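# Lift a carton with both hands and hold it

## Task

Grip the carton between the two hands, raise the entire carton so it sits at least three finger-widths above the table, and keep it motionless in the air, touching nothing else, at the end. The attempt fails if any motor of either hand shows moving in hand_stopped_by at that point, or if anything is pushed or dropped off the table.

## Robot and tools

Robot: a humanoid upper body on a stand just past the table's -x edge (x = 0.18 m), facing about +x. left_arm (left hand) is on the +y side, right_arm (right hand) on the -y side. The left hand mirrors the right one.

Scene frame: the result's state line reports, for each arm, end_effector_position in metres and end_effector_quat_wxyz. Table top is z = 0, +z up, +x away from the robot. Shoulders sit roughly 0.28 m above the pelvis (pelvis 0.01 to 0.14 m over the table), 0.06 m forward, at y = +0.10 (left) and -0.10 (right). A hand point can be no more than 0.62 m from its shoulder; printed positions grow less exact at long reach, and the body may be slightly rotated or tilted.

Hand point axes (per hand): +z runs along the straightened fingers, +y comes out of the palm, +x crosses the palm toward the little finger on the right hand but toward the thumb on the left hand. The point is 0.05 m in front of the palm; straight fingers extend 0.06 to 0.07 m past it. A wrist bracket on the little-finger side protrudes and can collide.

execute_actions(actions): a list of actions; each action is a table of 1 to 15 rows, one row per 1/30 s step, with the final row repeated to fill 15 steps. Every row holds 28 numbers in [-1, 1], one row covering both arms: left dx, dy, dz, rx, ry, rz, then left little, ring, middle, index, thumb_bend, thumb_turn, force_limit, speed, then the same 14 for the right arm and hand. dx..rz are an offset (not a pose) from that hand point's measured pose at the start of the action, expressed in the hand point's own axes; each row is measured from that same start, not from the prior row. Scale: 1.0 equals 0.6 m or 180 degrees; rx, ry, rz form one rotation vector. An empty list only returns state and images. Per step the command is clipped to 70 mm and 16 degrees from the current pose, so large offsets take several actions.

Hand numbers are absolute targets: fingers and thumb_bend +1 straight, -1 fully curled; thumb_turn +1 beside the palm, -1 across in front of it. A pinch is near index -0.22, thumb_bend -0.75, thumb_turn -0.57. force_limit maps -1..+1 to roughly 0..10 N at the fingertip (0..15 N for the two thumb motors) and only stops closing motion. speed maps -1..+1 to near zero..full (full travel in 0.6 s). No value means keep: to leave a hand unchanged, resend its last eight numbers (or its hand_measured six plus hand_force_limit and hand_speed). A motor starts only on a target change of 0.01 or more. For a whole-hand wrap, turn the thumb fully in front first; objects 0.035 to 0.08 m across fit. For a soft grip close with speed at -0.9 or below.

move(target, speed, blocking): target is one 28-number row as above; arm parts are offsets from the pose in the latest result that reports one, in hand axes. speed is m/s, 0.002 to 0.5 (default 0.25), turning capped at twice that in rad/s. Paths are straight, finish together, last 0.5 to 10 s, and do not avoid obstacles or the other arm. Hand numbers are sent at the start. blocking=false returns after 0.5 s; then use wait or stop before sending more. The result adds a move: line (done, off_target, moving, held, fault) and limits (paced = pose clipped; held = steps blocked, possibly followed by a fast catch-up), plus each hand point's distance from its target.

wait(seconds): 0 to 10; arms keep their last command. stop(): brakes a running move (needs room). zoom_image(camera, region): camera cam_high (672x504), cam_left_wrist or cam_right_wrist (616x616); region [x0, y0, x1, y1] in pixels, at most 504x504. show_instructions(): shows reference images. finished_scene(scene): ends scene number given; the robot first holds the last command.

Reading results: Hand target lines show where each arm is being driven. hand_measured, hand_stopped_by and hand_load_n give six values in motor order. hand_stopped_by words: moving, target, force, stalled, fault (dead motor). Loads dropping to about 0 indicate a lost grip. A pose unreachable line means the clearance check altered that arm's command. MOTOR HOT appears from 90 °C; at 120 °C the arm drops (OVER-TEMPERATURE FAULT).

Cautions: never let the arms or hands collide or press hard on each other. Contact torque at a joint's limit (23.5 N m for most joints, 4.7 N m for wrist pitch and yaw; held weight counts) halts that arm for 10 s. Approach slowly, since faster contact and targets set deeper past contact push harder. Do not knock items off the table. Before ending, ensure every hand motor reads target, force or stalled, the carton is raised fully and steady, and it touches only the hands.

Each tool is called by a JSON object that holds its "op" and its "data", one argument or row to a line.

## Session

{"op": "execute_actions", "data": {
  "actions": []
}}

Scene clock: 0.00 s.
left_arm: end_effector_position=(+0.1186, +0.1548, +0.5329) hand_measured=(+1.000, +1.000, +1.000, +1.000, +1.000, +1.000) hand_load_n=(+0.0, +0.0, +0.0, +0.0, +0.0, +0.0) hand_stopped_by=(target, target, target, target, target, target) hand_force_limit=0.00 hand_speed=-0.80 end_effector_quat_wxyz=(-0.047, +0.032, -0.083, +0.995) | right_arm: end_effector_position=(+0.1737, -0.0900, +0.5178) hand_measured=(+1.000, +1.000, +1.000, +1.000, +1.000, +1.000) hand_load_n=(+0.0, +0.0, +0.0, +0.0, +0.0, +0.0) hand_stopped_by=(target, target, target, target, target, target) hand_force_limit=0.00 hand_speed=-0.80 end_effector_quat_wxyz=(+0.971, -0.167, +0.067, +0.155)
Joint positions: left_arm=[-0.018  0.41   0.358 -0.623 -0.516 -1.041 -0.165] | right_arm=[-0.199 -0.577 -0.075 -0.471  0.547 -1.013  0.246]
Joint velocities: left_arm=[-0.018 -0.003 -0.002  0.002 -0.008  0.     0.   ] | right_arm=[ 0.008 -0.006  0.009  0.    -0.012  0.     0.   ]
Joint torques (N m, as the arm reports them, + toward a larger angle): no reading
Hand target (left_arm): +0.119, +0.155, +0.533; -0.047, +0.032, -0.083, +0.995
Hand target (right_arm): +0.174, -0.090, +0.518; +0.971, -0.167, +0.067, +0.155

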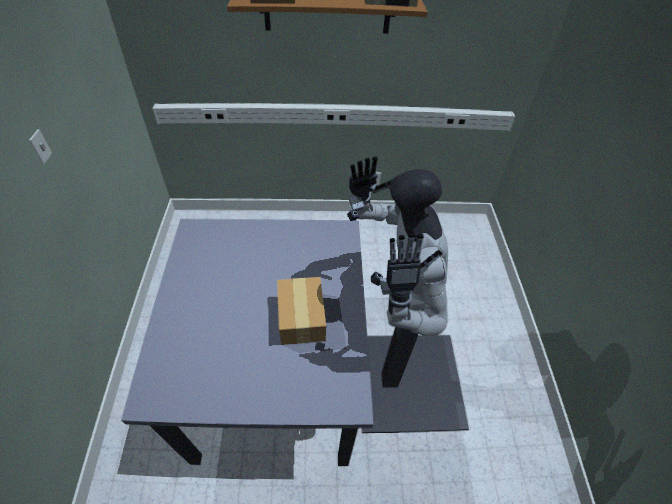

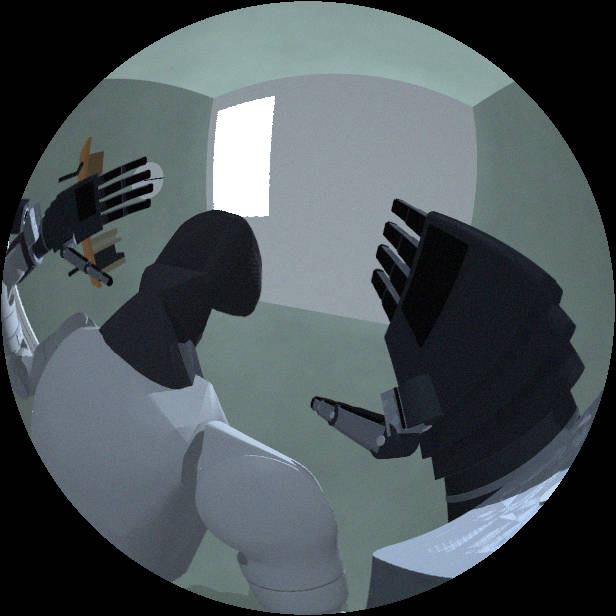

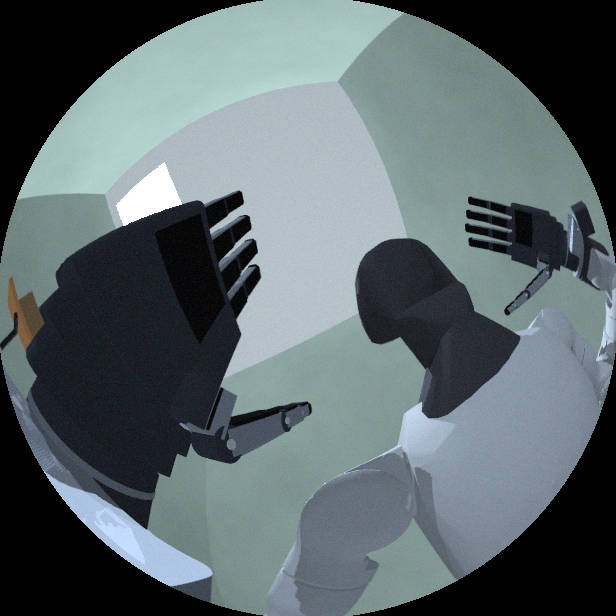

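{"op": "move", "data": {
  "target": [-0.549,-0.045,-0.575,-0.009,-0.726,-0.076,0.35,0.35,0.35,0.35,1,1,0.5,0,0.475,-0.006,-0.512,0.164,0.691,0.075,0.35,0.35,0.35,0.35,1,1,0.5,0],
  "speed": 0.3
}}

Scene clock: 7.57 s.
left_arm: end_effector_position=(+0.4246, +0.2626, +0.1918) hand_measured=(+0.350, +0.350, +0.350, +0.350, +1.000, +1.000) hand_load_n=(+0.0, +0.0, +0.0, +0.0, +0.0, +0.0) hand_stopped_by=(target, target, target, target, target, target) hand_force_limit=0.50 hand_speed=0.00 end_effector_quat_wxyz=(+0.005, +0.919, +0.002, +0.394) | right_arm: end_effector_position=(+0.4196, -0.1223, +0.1789) hand_measured=(+0.350, +0.350, +0.350, +0.350, +1.000, +1.000) hand_load_n=(+0.0, +0.0, +0.0, +0.0, +0.0, +0.0) hand_stopped_by=(target, target, target, target, target, target) hand_force_limit=0.50 hand_speed=0.00 end_effector_quat_wxyz=(+0.388, -0.012, +0.921, -0.011)
Joint positions: left_arm=[-0.582  1.09  -0.244  0.267 -1.086  0.734 -0.05 ] | right_arm=[-0.406 -0.801  0.125 -0.267  1.312  0.907 -0.74 ]
Joint velocities: left_arm=[ 0.     0.002 -0.005  0.011  0.     0.     0.   ] | right_arm=[-0.017  0.    -0.002  0.003  0.005  0.002  0.   ]
Joint torques (N m, as the arm reports them, + toward a larger angle): left_arm=[-5.72  4.16  1.82 -1.12  0.3  -0.74 -0.16] | right_arm=[-5.45 -4.43 -1.64 -2.2   0.49 -0.76 -0.07]
Hand target (left_arm): +0.425, +0.263, +0.191; +0.004, +0.919, +0.001, +0.393
Hand target (right_arm): +0.419, -0.121, +0.178; +0.386, -0.012, +0.922, -0.010
Off the commanded pose (left_arm): 0.016 m, 1 deg.
Off the commanded pose (right_arm): 0.003 m, 2 deg.
move: off_target (left_arm)

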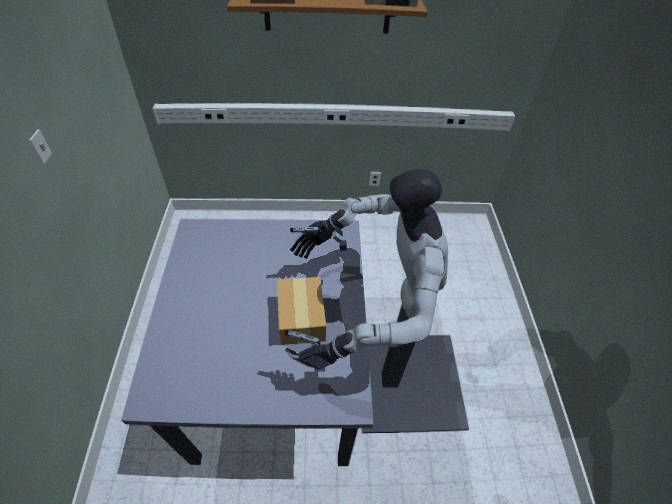

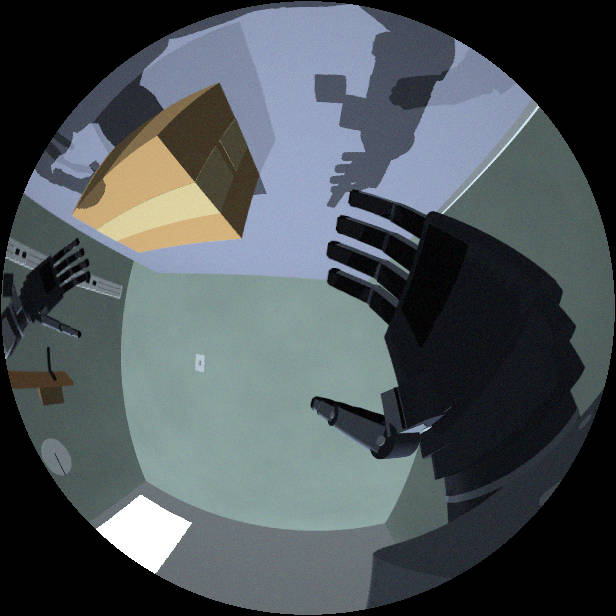

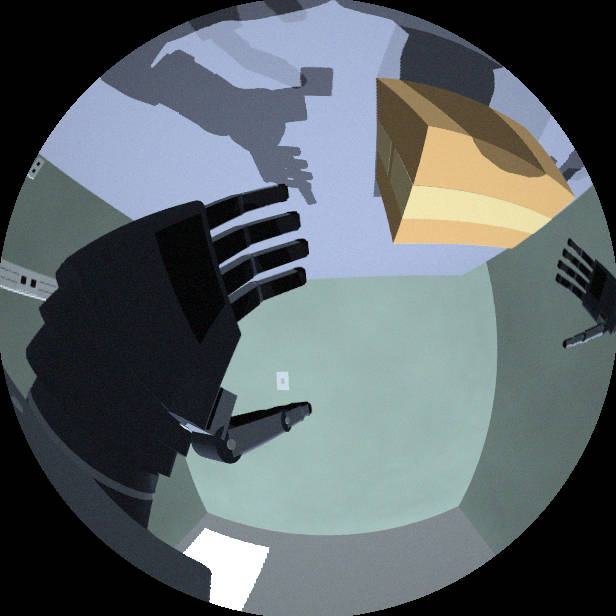

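{"op": "move", "data": {
  "target": [-0.1,0.07,0.128,0,0,0,0.35,0.35,0.35,0.35,1,1,0.5,0,0.087,0.11,0.11,0,0,0,0.35,0.35,0.35,0.35,1,1,0.5,0],
  "speed": 0.12
}}

{"op": "move", "data": {
  "target": [0,0.13,0,-0.04,0,0,0.35,0.35,0.35,0.35,1,1,0.5,0,0,0.13,0,-0.04,0,0,0.35,0.35,0.35,0.35,1,1,0.5,0],
  "speed": 0.05
}}

Scene clock: 9.07 s.
left_arm: end_effector_position=(+0.4372, +0.2239, +0.0903) hand_measured=(+0.350, +0.350, +0.350, +0.350, +1.000, +1.000) hand_load_n=(+0.0, +0.0, +0.0, +0.0, +0.0, +0.0) hand_stopped_by=(target, target, target, target, target, target) hand_force_limit=0.50 hand_speed=0.00 end_effector_quat_wxyz=(+0.004, +0.921, +0.010, +0.388) | right_arm: end_effector_position=(+0.4315, -0.0537, +0.0992) hand_measured=(+0.350, +0.350, +0.350, +0.350, +1.000, +1.000) hand_load_n=(+0.0, +0.0, +0.0, +0.0, +0.0, +0.0) hand_stopped_by=(target, target, target, target, target, target) hand_force_limit=0.50 hand_speed=0.00 end_effector_quat_wxyz=(+0.389, -0.009, +0.921, -0.004)
Joint positions: left_arm=[-0.666  0.702 -0.421  0.709 -0.826  0.384 -0.084] | right_arm=[-0.505 -0.45   0.425  0.121  0.919  0.598 -0.639]
Joint velocities: left_arm=[ 0.006 -0.003 -0.017  0.005 -0.015  0.     0.   ] | right_arm=[-0.015 -0.002  0.002 -0.003  0.009  0.     0.   ]
Joint torques (N m, as the arm reports them, + toward a larger angle): left_arm=[-6.37  3.35  1.13 -1.74  0.3  -0.88 -0.16] | right_arm=[-6.27 -2.91 -0.91 -2.81 -0.03 -1.07  0.21]
Hand target (left_arm): +0.437, +0.224, +0.090; +0.002, +0.921, +0.008, +0.389
Hand target (right_arm): +0.432, -0.054, +0.100; +0.391, -0.010, +0.920, -0.006
Off the commanded pose (left_arm): 0.007 m, 1 deg.
Off the commanded pose (right_arm): 0.008 m, 1 deg.
move: off_target (left_arm, right_arm)

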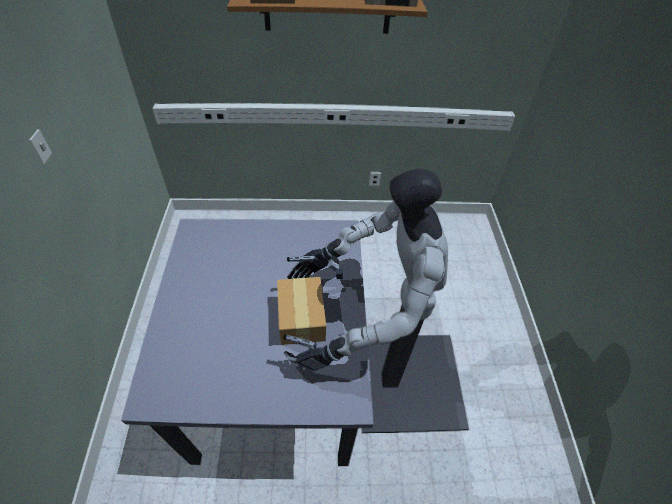

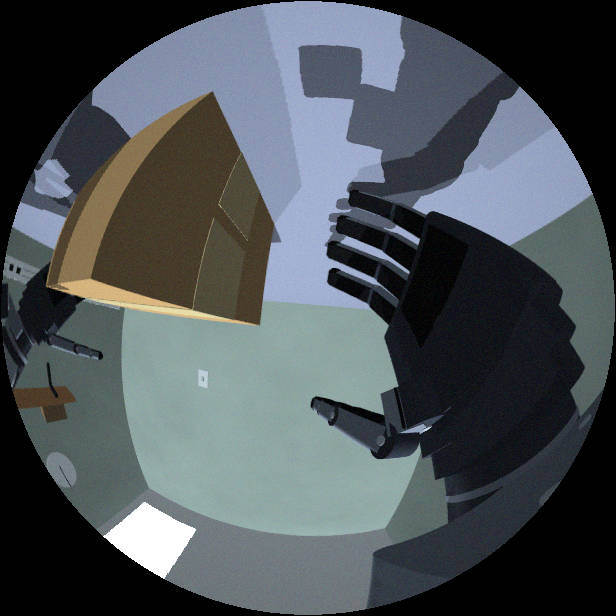

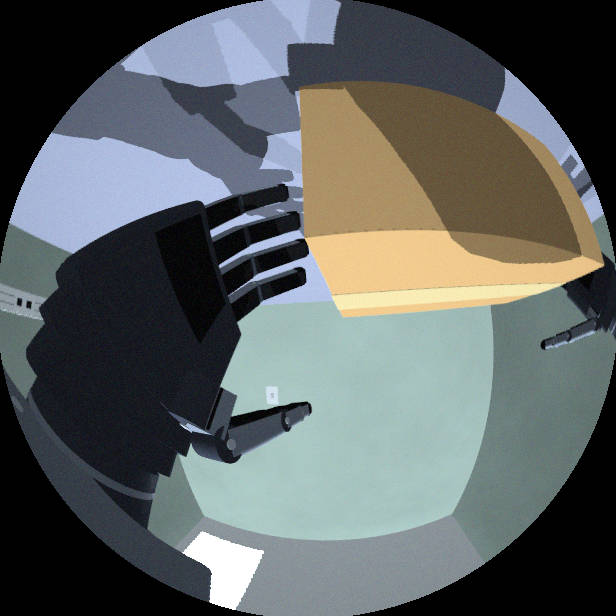

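Scene clock: 10.87 s.
left_arm: end_effector_position=(+0.4400, +0.1828, +0.0893) hand_measured=(+0.350, +0.350, +0.350, +0.350, +1.000, +1.000) hand_load_n=(+0.0, +0.0, +1.5, +1.5, +0.0, +0.0) hand_stopped_by=(target, target, target, target, target, target) hand_force_limit=0.50 hand_speed=0.00 end_effector_quat_wxyz=(+0.015, +0.921, -0.000, +0.389) | right_arm: end_effector_position=(+0.4417, -0.0145, +0.0956) hand_measured=(+0.350, +0.350, +0.350, +0.350, +1.000, +1.000) hand_load_n=(+0.0, +2.5, +0.5, +0.0, +0.0, +0.0) hand_stopped_by=(target, target, target, target, target, target) hand_force_limit=0.50 hand_speed=0.00 end_effector_quat_wxyz=(+0.396, -0.016, +0.918, +0.000)
Joint positions: left_arm=[-0.653  0.632 -0.427  0.589 -0.826  0.44   0.031] | right_arm=[-0.601 -0.31   0.476  0.269  0.848  0.547 -0.657]
Joint velocities: left_arm=[ 0.008 -0.011 -0.009  0.005  0.005  0.     0.   ] | right_arm=[-0.002  0.014  0.011  0.015 -0.025 -0.006  0.   ]
Joint torques (N m, as the arm reports them, + toward a larger angle): left_arm=[-6.47 -0.14  0.05 -4.7  -0.5  -0.43 -1.1 ] | right_arm=[-7.69  3.01  1.01 -3.75  1.27 -0.77  2.61]
Hand target (left_arm): +0.435, +0.147, +0.089; +0.061, +0.921, -0.017, +0.384
Hand target (right_arm): +0.431, +0.023, +0.103; +0.391, -0.033, +0.918, +0.054
Off the commanded pose (left_arm): 0.037 m, 6 deg.
Off the commanded pose (right_arm): 0.040 m, 6 deg.
move: off_target (left_arm, right_arm)

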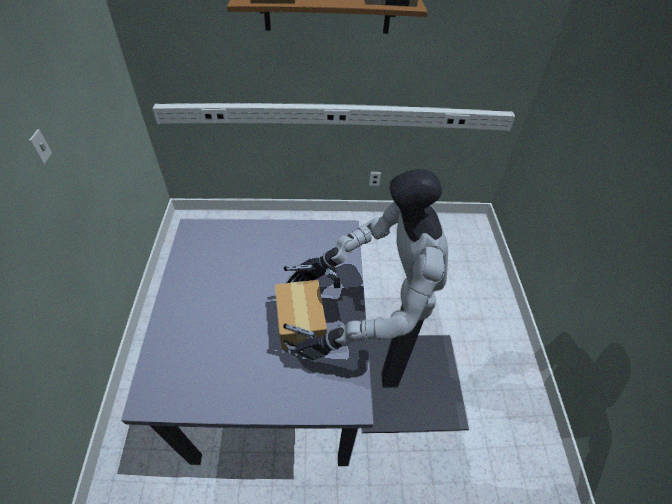

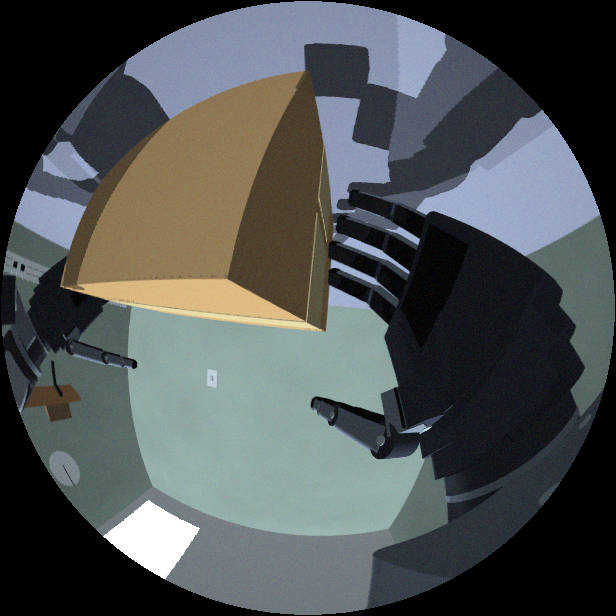

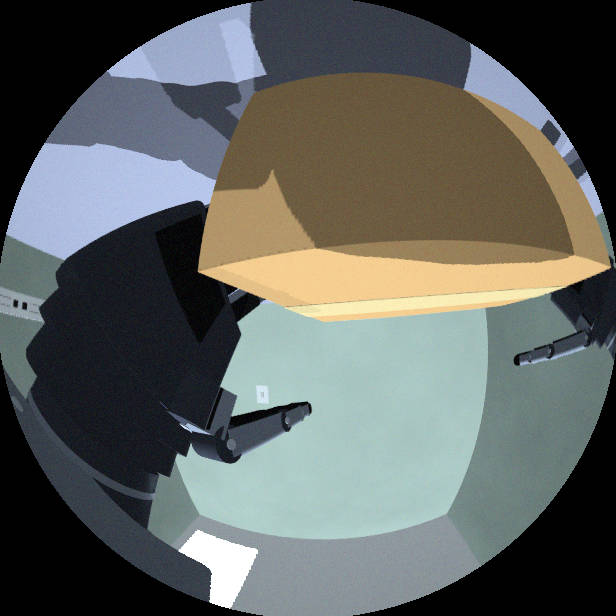

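{"op": "execute_actions", "data": {
  "actions": [
    [[-0.04,-0.015,-0.04,0,0,0,0.35,0.35,0.35,0.35,1,1,0.5,0,0.01,0,-0.01,0,0,0,0.35,0.35,0.35,0.35,1,1,0.5,0]],
    [[0,0.08,0,-0.04,0,0,0.35,0.35,0.35,0.35,1,1,0.5,0,0,0.07,-0.01,-0.04,0,0,0.35,0.35,0.35,0.35,1,1,0.5,0]],
    [[0,0.08,0,-0.04,0,0,0.35,0.35,0.35,0.35,1,1,0.5,0,0,0.08,-0.02,-0.04,0,0,0.35,0.35,0.35,0.35,1,1,0.5,0]],
    [[0.035,0.085,-0.045,-0.045,0,0,0.35,0.35,0.35,0.35,1,1,0.5,0,-0.03,0.085,-0.055,-0.04,0,0,0.35,0.35,0.35,0.35,1,1,0.5,0]],
    [[0.035,0.085,-0.045,-0.045,0,0,0.35,0.35,0.35,0.35,1,1,0.5,0,-0.03,0.085,-0.055,-0.04,0,0,0.35,0.35,0.35,0.35,1,1,0.5,0]],
    [[0.035,0.085,-0.045,-0.045,0,0,0.35,0.35,0.35,0.35,1,1,0.5,0,-0.03,0.085,-0.055,-0.04,0,0,0.35,0.35,0.35,0.35,1,1,0.5,0]],
    [[0.035,0.085,-0.045,-0.045,0,0,0.35,0.35,0.35,0.35,1,1,0.5,0,-0.03,0.085,-0.055,-0.04,0,0,0.35,0.35,0.35,0.35,1,1,0.5,0]]
  ]
}}

{"op": "wait", "data": {
  "seconds": 2
}}

Scene clock: 14.53 s.
left_arm: end_effector_position=(+0.3721, +0.1565, +0.1510) hand_measured=(+0.350, +0.350, +0.350, +0.352, +1.000, +1.000) hand_load_n=(+0.0, +0.0, +0.0, +10.5, +0.0, +0.0) hand_stopped_by=(target, target, target, target, target, target) hand_force_limit=0.50 hand_speed=0.00 end_effector_quat_wxyz=(+0.005, +0.952, -0.058, +0.300) | right_arm: end_effector_position=(+0.4608, -0.0081, +0.2297) hand_measured=(+0.352, +0.350, +0.350, +0.350, +1.000, +1.000) hand_load_n=(+12.0, +0.0, +0.0, +0.0, +0.0, +0.0) hand_stopped_by=(target, target, target, target, target, target) hand_force_limit=0.50 hand_speed=0.00 end_effector_quat_wxyz=(+0.475, +0.005, +0.877, -0.078)
Joint positions: left_arm=[-0.508  0.848 -0.166 -0.169 -1.256  1.151  0.472] | right_arm=[-0.758 -0.221  0.305 -0.187  0.991  0.99  -1.223]
Joint velocities: left_arm=[-0.121  0.002  0.146 -0.002  0.002 -0.079  0.071] | right_arm=[ 0.345 -0.002 -0.006  0.071 -0.006  0.268 -0.056]
Joint torques (N m, as the arm reports them, + toward a larger angle): left_arm=[-10.9   -0.58   2.09  -8.54  -2.9   -2.99  -2.04] | right_arm=[-10.47   5.23   1.62  -5.64   3.57  -1.35   3.98]
Hand target (left_arm): +0.365, +0.117, +0.159; +0.064, +0.948, -0.084, +0.302
Hand target (right_arm): +0.442, +0.048, +0.243; +0.472, -0.033, +0.881, +0.016
Off the commanded pose (left_arm): 0.039 m, 7 deg.
Off the commanded pose (right_arm): 0.064 m, 12 deg.

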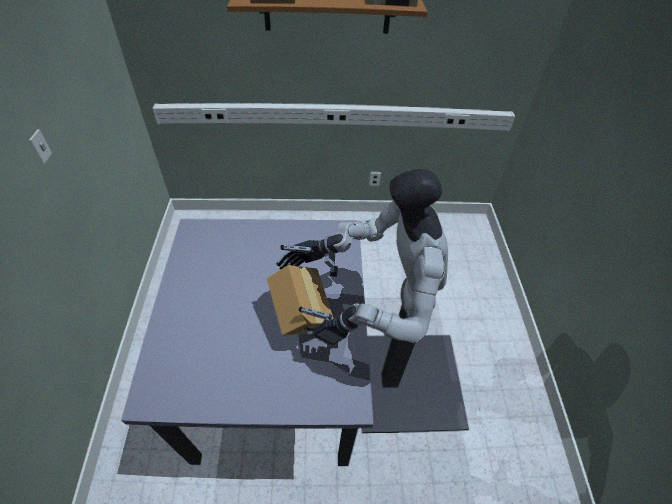

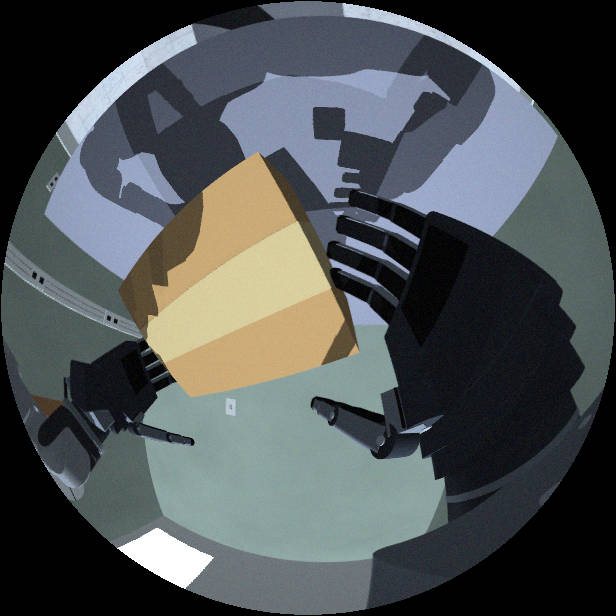

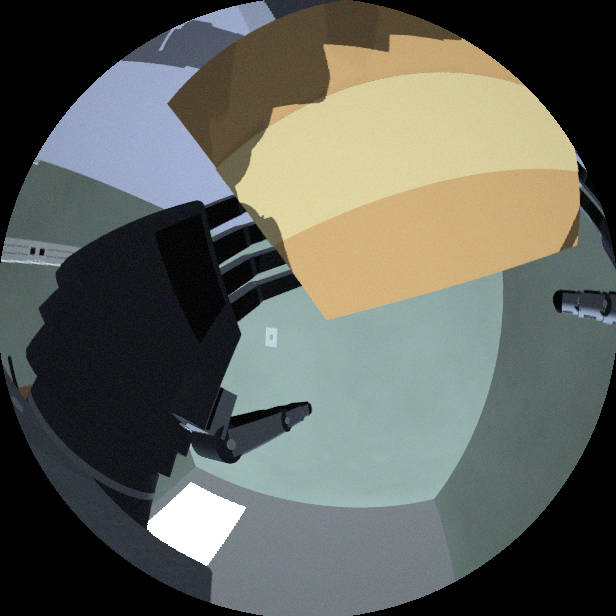

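Scene clock: 16.53 s.
left_arm: end_effector_position=(+0.3717, +0.1581, +0.1492) hand_measured=(+0.350, +0.350, +0.350, +0.352, +1.000, +1.000) hand_load_n=(+0.0, +0.0, +0.0, +10.5, +0.0, +0.0) hand_stopped_by=(target, target, target, target, target, target) hand_force_limit=0.50 hand_speed=0.00 end_effector_quat_wxyz=(-0.000, +0.953, -0.059, +0.298) | right_arm: end_effector_position=(+0.4576, -0.0083, +0.2238) hand_measured=(+0.352, +0.350, +0.350, +0.350, +1.000, +1.000) hand_load_n=(+12.0, +0.0, +0.0, +0.0, +0.0, +0.0) hand_stopped_by=(target, target, target, target, target, target) hand_force_limit=0.50 hand_speed=0.00 end_effector_quat_wxyz=(+0.467, +0.003, +0.881, -0.077)
Joint positions: left_arm=[-0.508  0.845 -0.166 -0.168 -1.249  1.158  0.479] | right_arm=[-0.744 -0.218  0.301 -0.189  0.997  0.998 -1.221]
Joint velocities: left_arm=[ 0.038 -0.002 -0.086  0.02   0.02   0.188  0.075] | right_arm=[-0.089  0.04  -0.005 -0.146  0.025 -0.163  0.106]
Joint torques (N m, as the arm reports them, + toward a larger angle): left_arm=[-9.05 -0.09  1.4  -7.14 -2.64 -2.29 -1.87] | right_arm=[-12.6    5.29   1.18  -6.34   3.23  -1.93   3.87]
Hand target (left_arm): +0.365, +0.117, +0.159; +0.064, +0.948, -0.084, +0.302
Hand target (right_arm): +0.442, +0.048, +0.243; +0.472, -0.033, +0.881, +0.016
Off the commanded pose (left_arm): 0.041 m, 8 deg.
Off the commanded pose (right_arm): 0.065 m, 12 deg.
wait: 2.00 s; no rest

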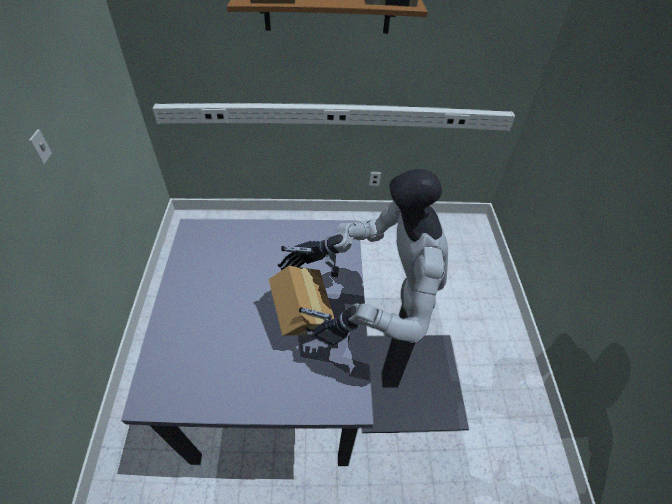

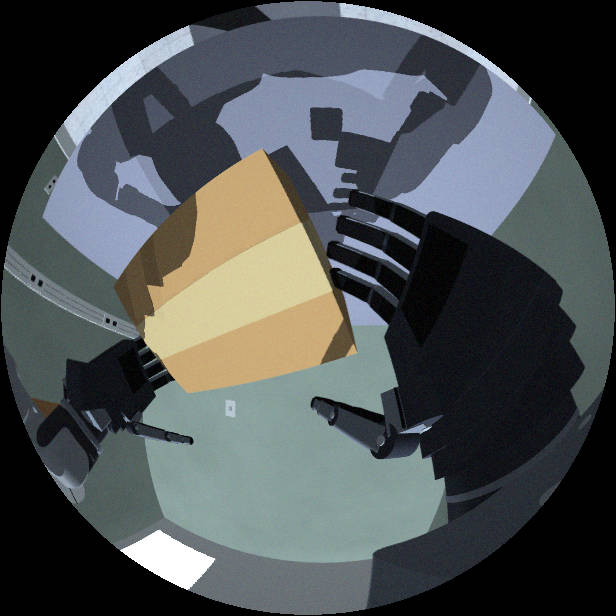

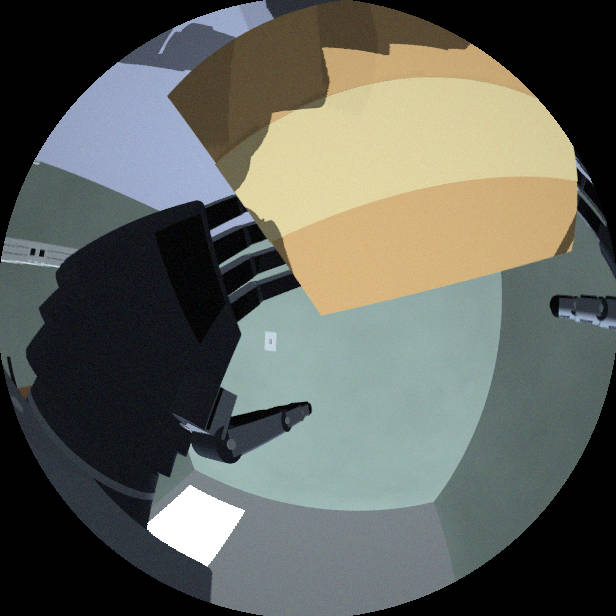

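{"op": "execute_actions", "data": {
  "actions": [
    [[0.06,0.07,-0.05,-0.04,0.03,0,-0.1,-0.1,-0.1,0.35,1,1,-0.2,-0.8,-0.005,0.085,-0.06,-0.055,0,0,0.35,-0.1,-0.1,-0.1,1,1,-0.2,-0.8]],
    [[0.06,0.07,-0.05,-0.04,0.03,0,-0.1,-0.1,-0.1,0.35,1,1,-0.2,-0.8,-0.005,0.085,-0.06,-0.055,0,0,0.35,-0.1,-0.1,-0.1,1,1,-0.2,-0.8]],
    [[0.06,0.07,-0.05,-0.04,0.03,0,-0.1,-0.1,-0.1,0.35,1,1,-0.2,-0.8,-0.005,0.085,-0.06,-0.055,0,0,0.35,-0.1,-0.1,-0.1,1,1,-0.2,-0.8]],
    [[0.06,0.07,-0.05,-0.04,0.03,0,-0.1,-0.1,-0.1,0.35,1,1,-0.2,-0.8,-0.005,0.085,-0.06,-0.055,0,0,0.35,-0.1,-0.1,-0.1,1,1,-0.2,-0.8]]
  ]
}}

{"op": "wait", "data": {
  "seconds": 3
}}

Scene clock: 18.73 s.
left_arm: end_effector_position=(+0.4041, +0.1634, +0.2687) hand_measured=(-0.100, +0.076, +0.308, +0.350, +1.000, +1.000) hand_load_n=(+0.0, +9.0, +0.0, +0.0, +0.0, +0.0) hand_stopped_by=(target, force, force, target, target, target) hand_force_limit=-0.20 hand_speed=-0.80 end_effector_quat_wxyz=(-0.066, +0.906, -0.044, +0.415) | right_arm: end_effector_position=(+0.4394, -0.0215, +0.2961) hand_measured=(+0.350, +0.320, +0.310, -0.100, +1.000, +1.000) hand_load_n=(+0.0, +5.0, +10.0, +0.0, +0.0, +0.0) hand_stopped_by=(target, force, force, target, target, target) hand_force_limit=-0.20 hand_speed=-0.80 end_effector_quat_wxyz=(+0.518, +0.075, +0.845, -0.111)
Joint positions: left_arm=[-0.716  0.721  0.185 -0.335 -1.663  1.512  1.096] | right_arm=[-0.773 -0.048  0.205 -0.45   1.074  1.169 -1.629]
Joint velocities: left_arm=[ 0.009 -0.071  0.044  0.029 -0.115  0.127  0.117] | right_arm=[ 0.048  0.002 -0.006 -0.009 -0.002  0.     0.   ]
Joint torques (N m, as the arm reports them, + toward a larger angle): left_arm=[-11.69  -0.54   1.36  -5.63  -3.76  -2.55  -1.95] | right_arm=[-9.85  5.32  3.7  -4.31  4.28 -0.67  3.8 ]
Hand target (left_arm): +0.397, +0.116, +0.284; +0.015, +0.899, -0.080, +0.429
Hand target (right_arm): +0.420, +0.034, +0.294; +0.509, +0.009, +0.860, -0.033
Off the commanded pose (left_arm): 0.050 m, 10 deg.
Off the commanded pose (right_arm): 0.062 m, 12 deg.

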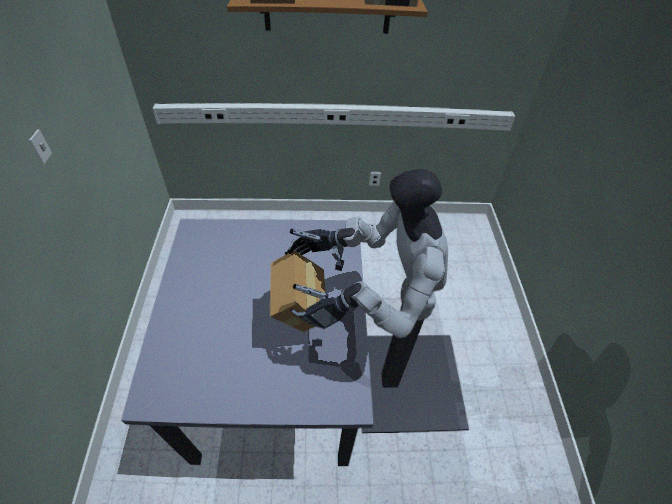

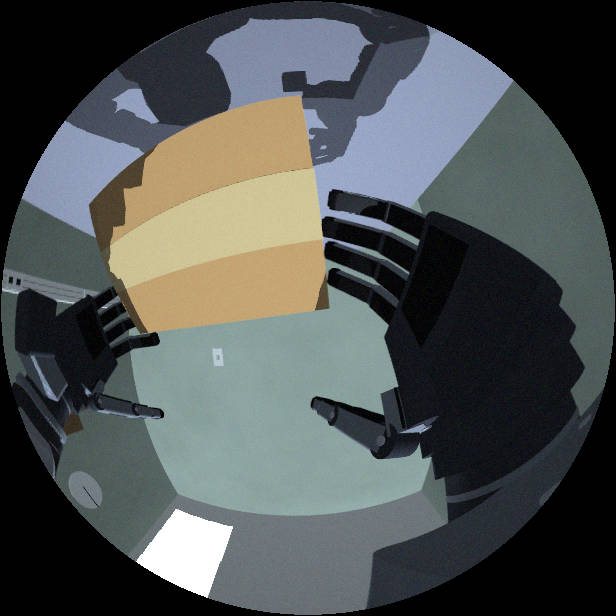

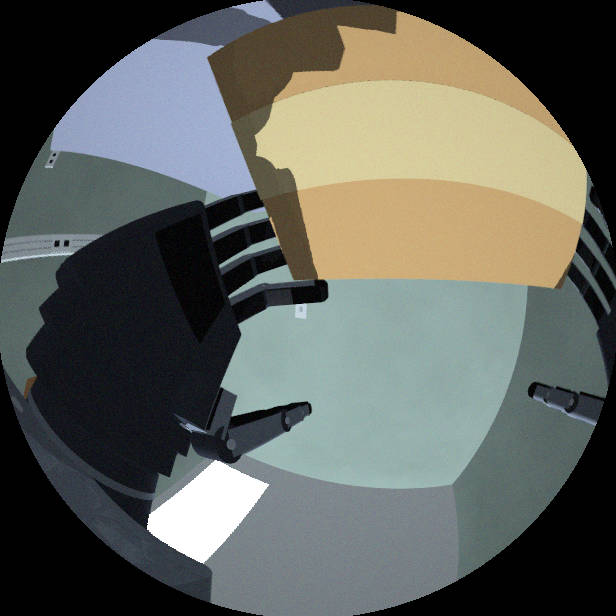

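Scene clock: 21.73 s.
left_arm: end_effector_position=(+0.4034, +0.1630, +0.2678) hand_measured=(-0.100, +0.076, +0.308, +0.350, +1.000, +1.000) hand_load_n=(+0.0, +9.0, +0.0, +0.0, +0.0, +0.0) hand_stopped_by=(target, force, force, target, target, target) hand_force_limit=-0.20 hand_speed=-0.80 end_effector_quat_wxyz=(-0.066, +0.907, -0.045, +0.414) | right_arm: end_effector_position=(+0.4390, -0.0218, +0.2947) hand_measured=(+0.350, +0.320, +0.310, -0.100, +1.000, +1.000) hand_load_n=(+0.0, +5.5, +9.5, +0.0, +0.0, +0.0) hand_stopped_by=(target, force, force, target, target, target) hand_force_limit=-0.20 hand_speed=-0.80 end_effector_quat_wxyz=(+0.516, +0.075, +0.846, -0.112)
Joint positions: left_arm=[-0.716  0.716  0.188 -0.333 -1.669  1.52   1.103] | right_arm=[-0.77  -0.048  0.205 -0.45   1.074  1.168 -1.629]
Joint velocities: left_arm=[ 0.005  0.    -0.008  0.     0.     0.     0.   ] | right_arm=[0.    0.002 0.005 0.008 0.    0.    0.   ]
Joint torques (N m, as the arm reports them, + toward a larger angle): left_arm=[-11.71  -0.53   1.22  -5.68  -3.96  -2.61  -1.97] | right_arm=[-10.17   5.31   3.68  -4.32   4.27  -0.64   3.79]
Hand target (left_arm): +0.397, +0.116, +0.284; +0.015, +0.899, -0.080, +0.429
Hand target (right_arm): +0.420, +0.034, +0.294; +0.509, +0.009, +0.860, -0.033
Off the commanded pose (left_arm): 0.050 m, 10 deg.
Off the commanded pose (right_arm): 0.062 m, 12 deg.
wait: 3.00 s; at rest by 0.20 s

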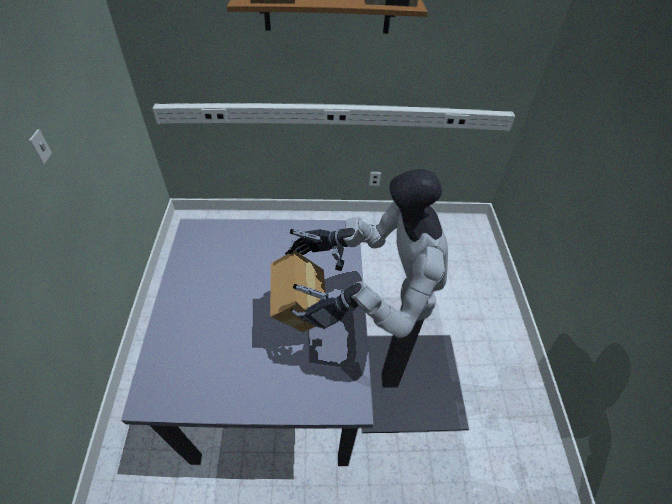

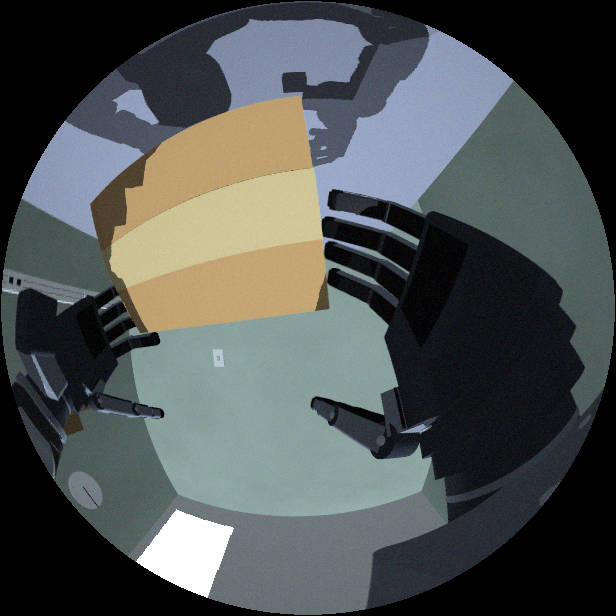

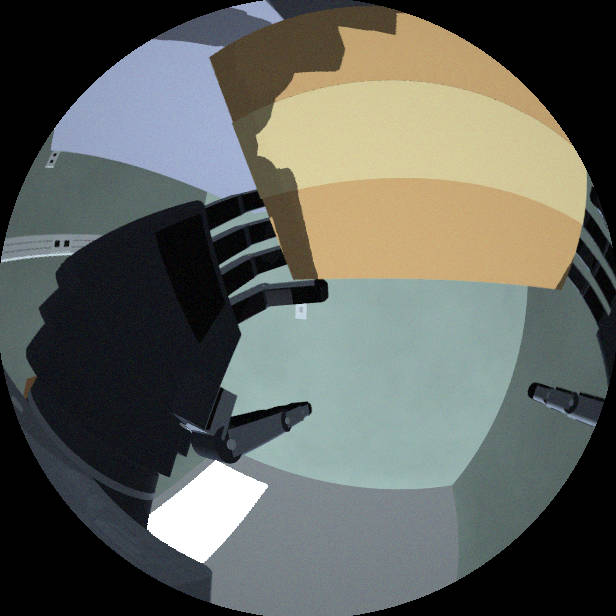

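{"op": "finished_scene", "data": {
  "scene": 2
}}

The scene is finished: the task was done.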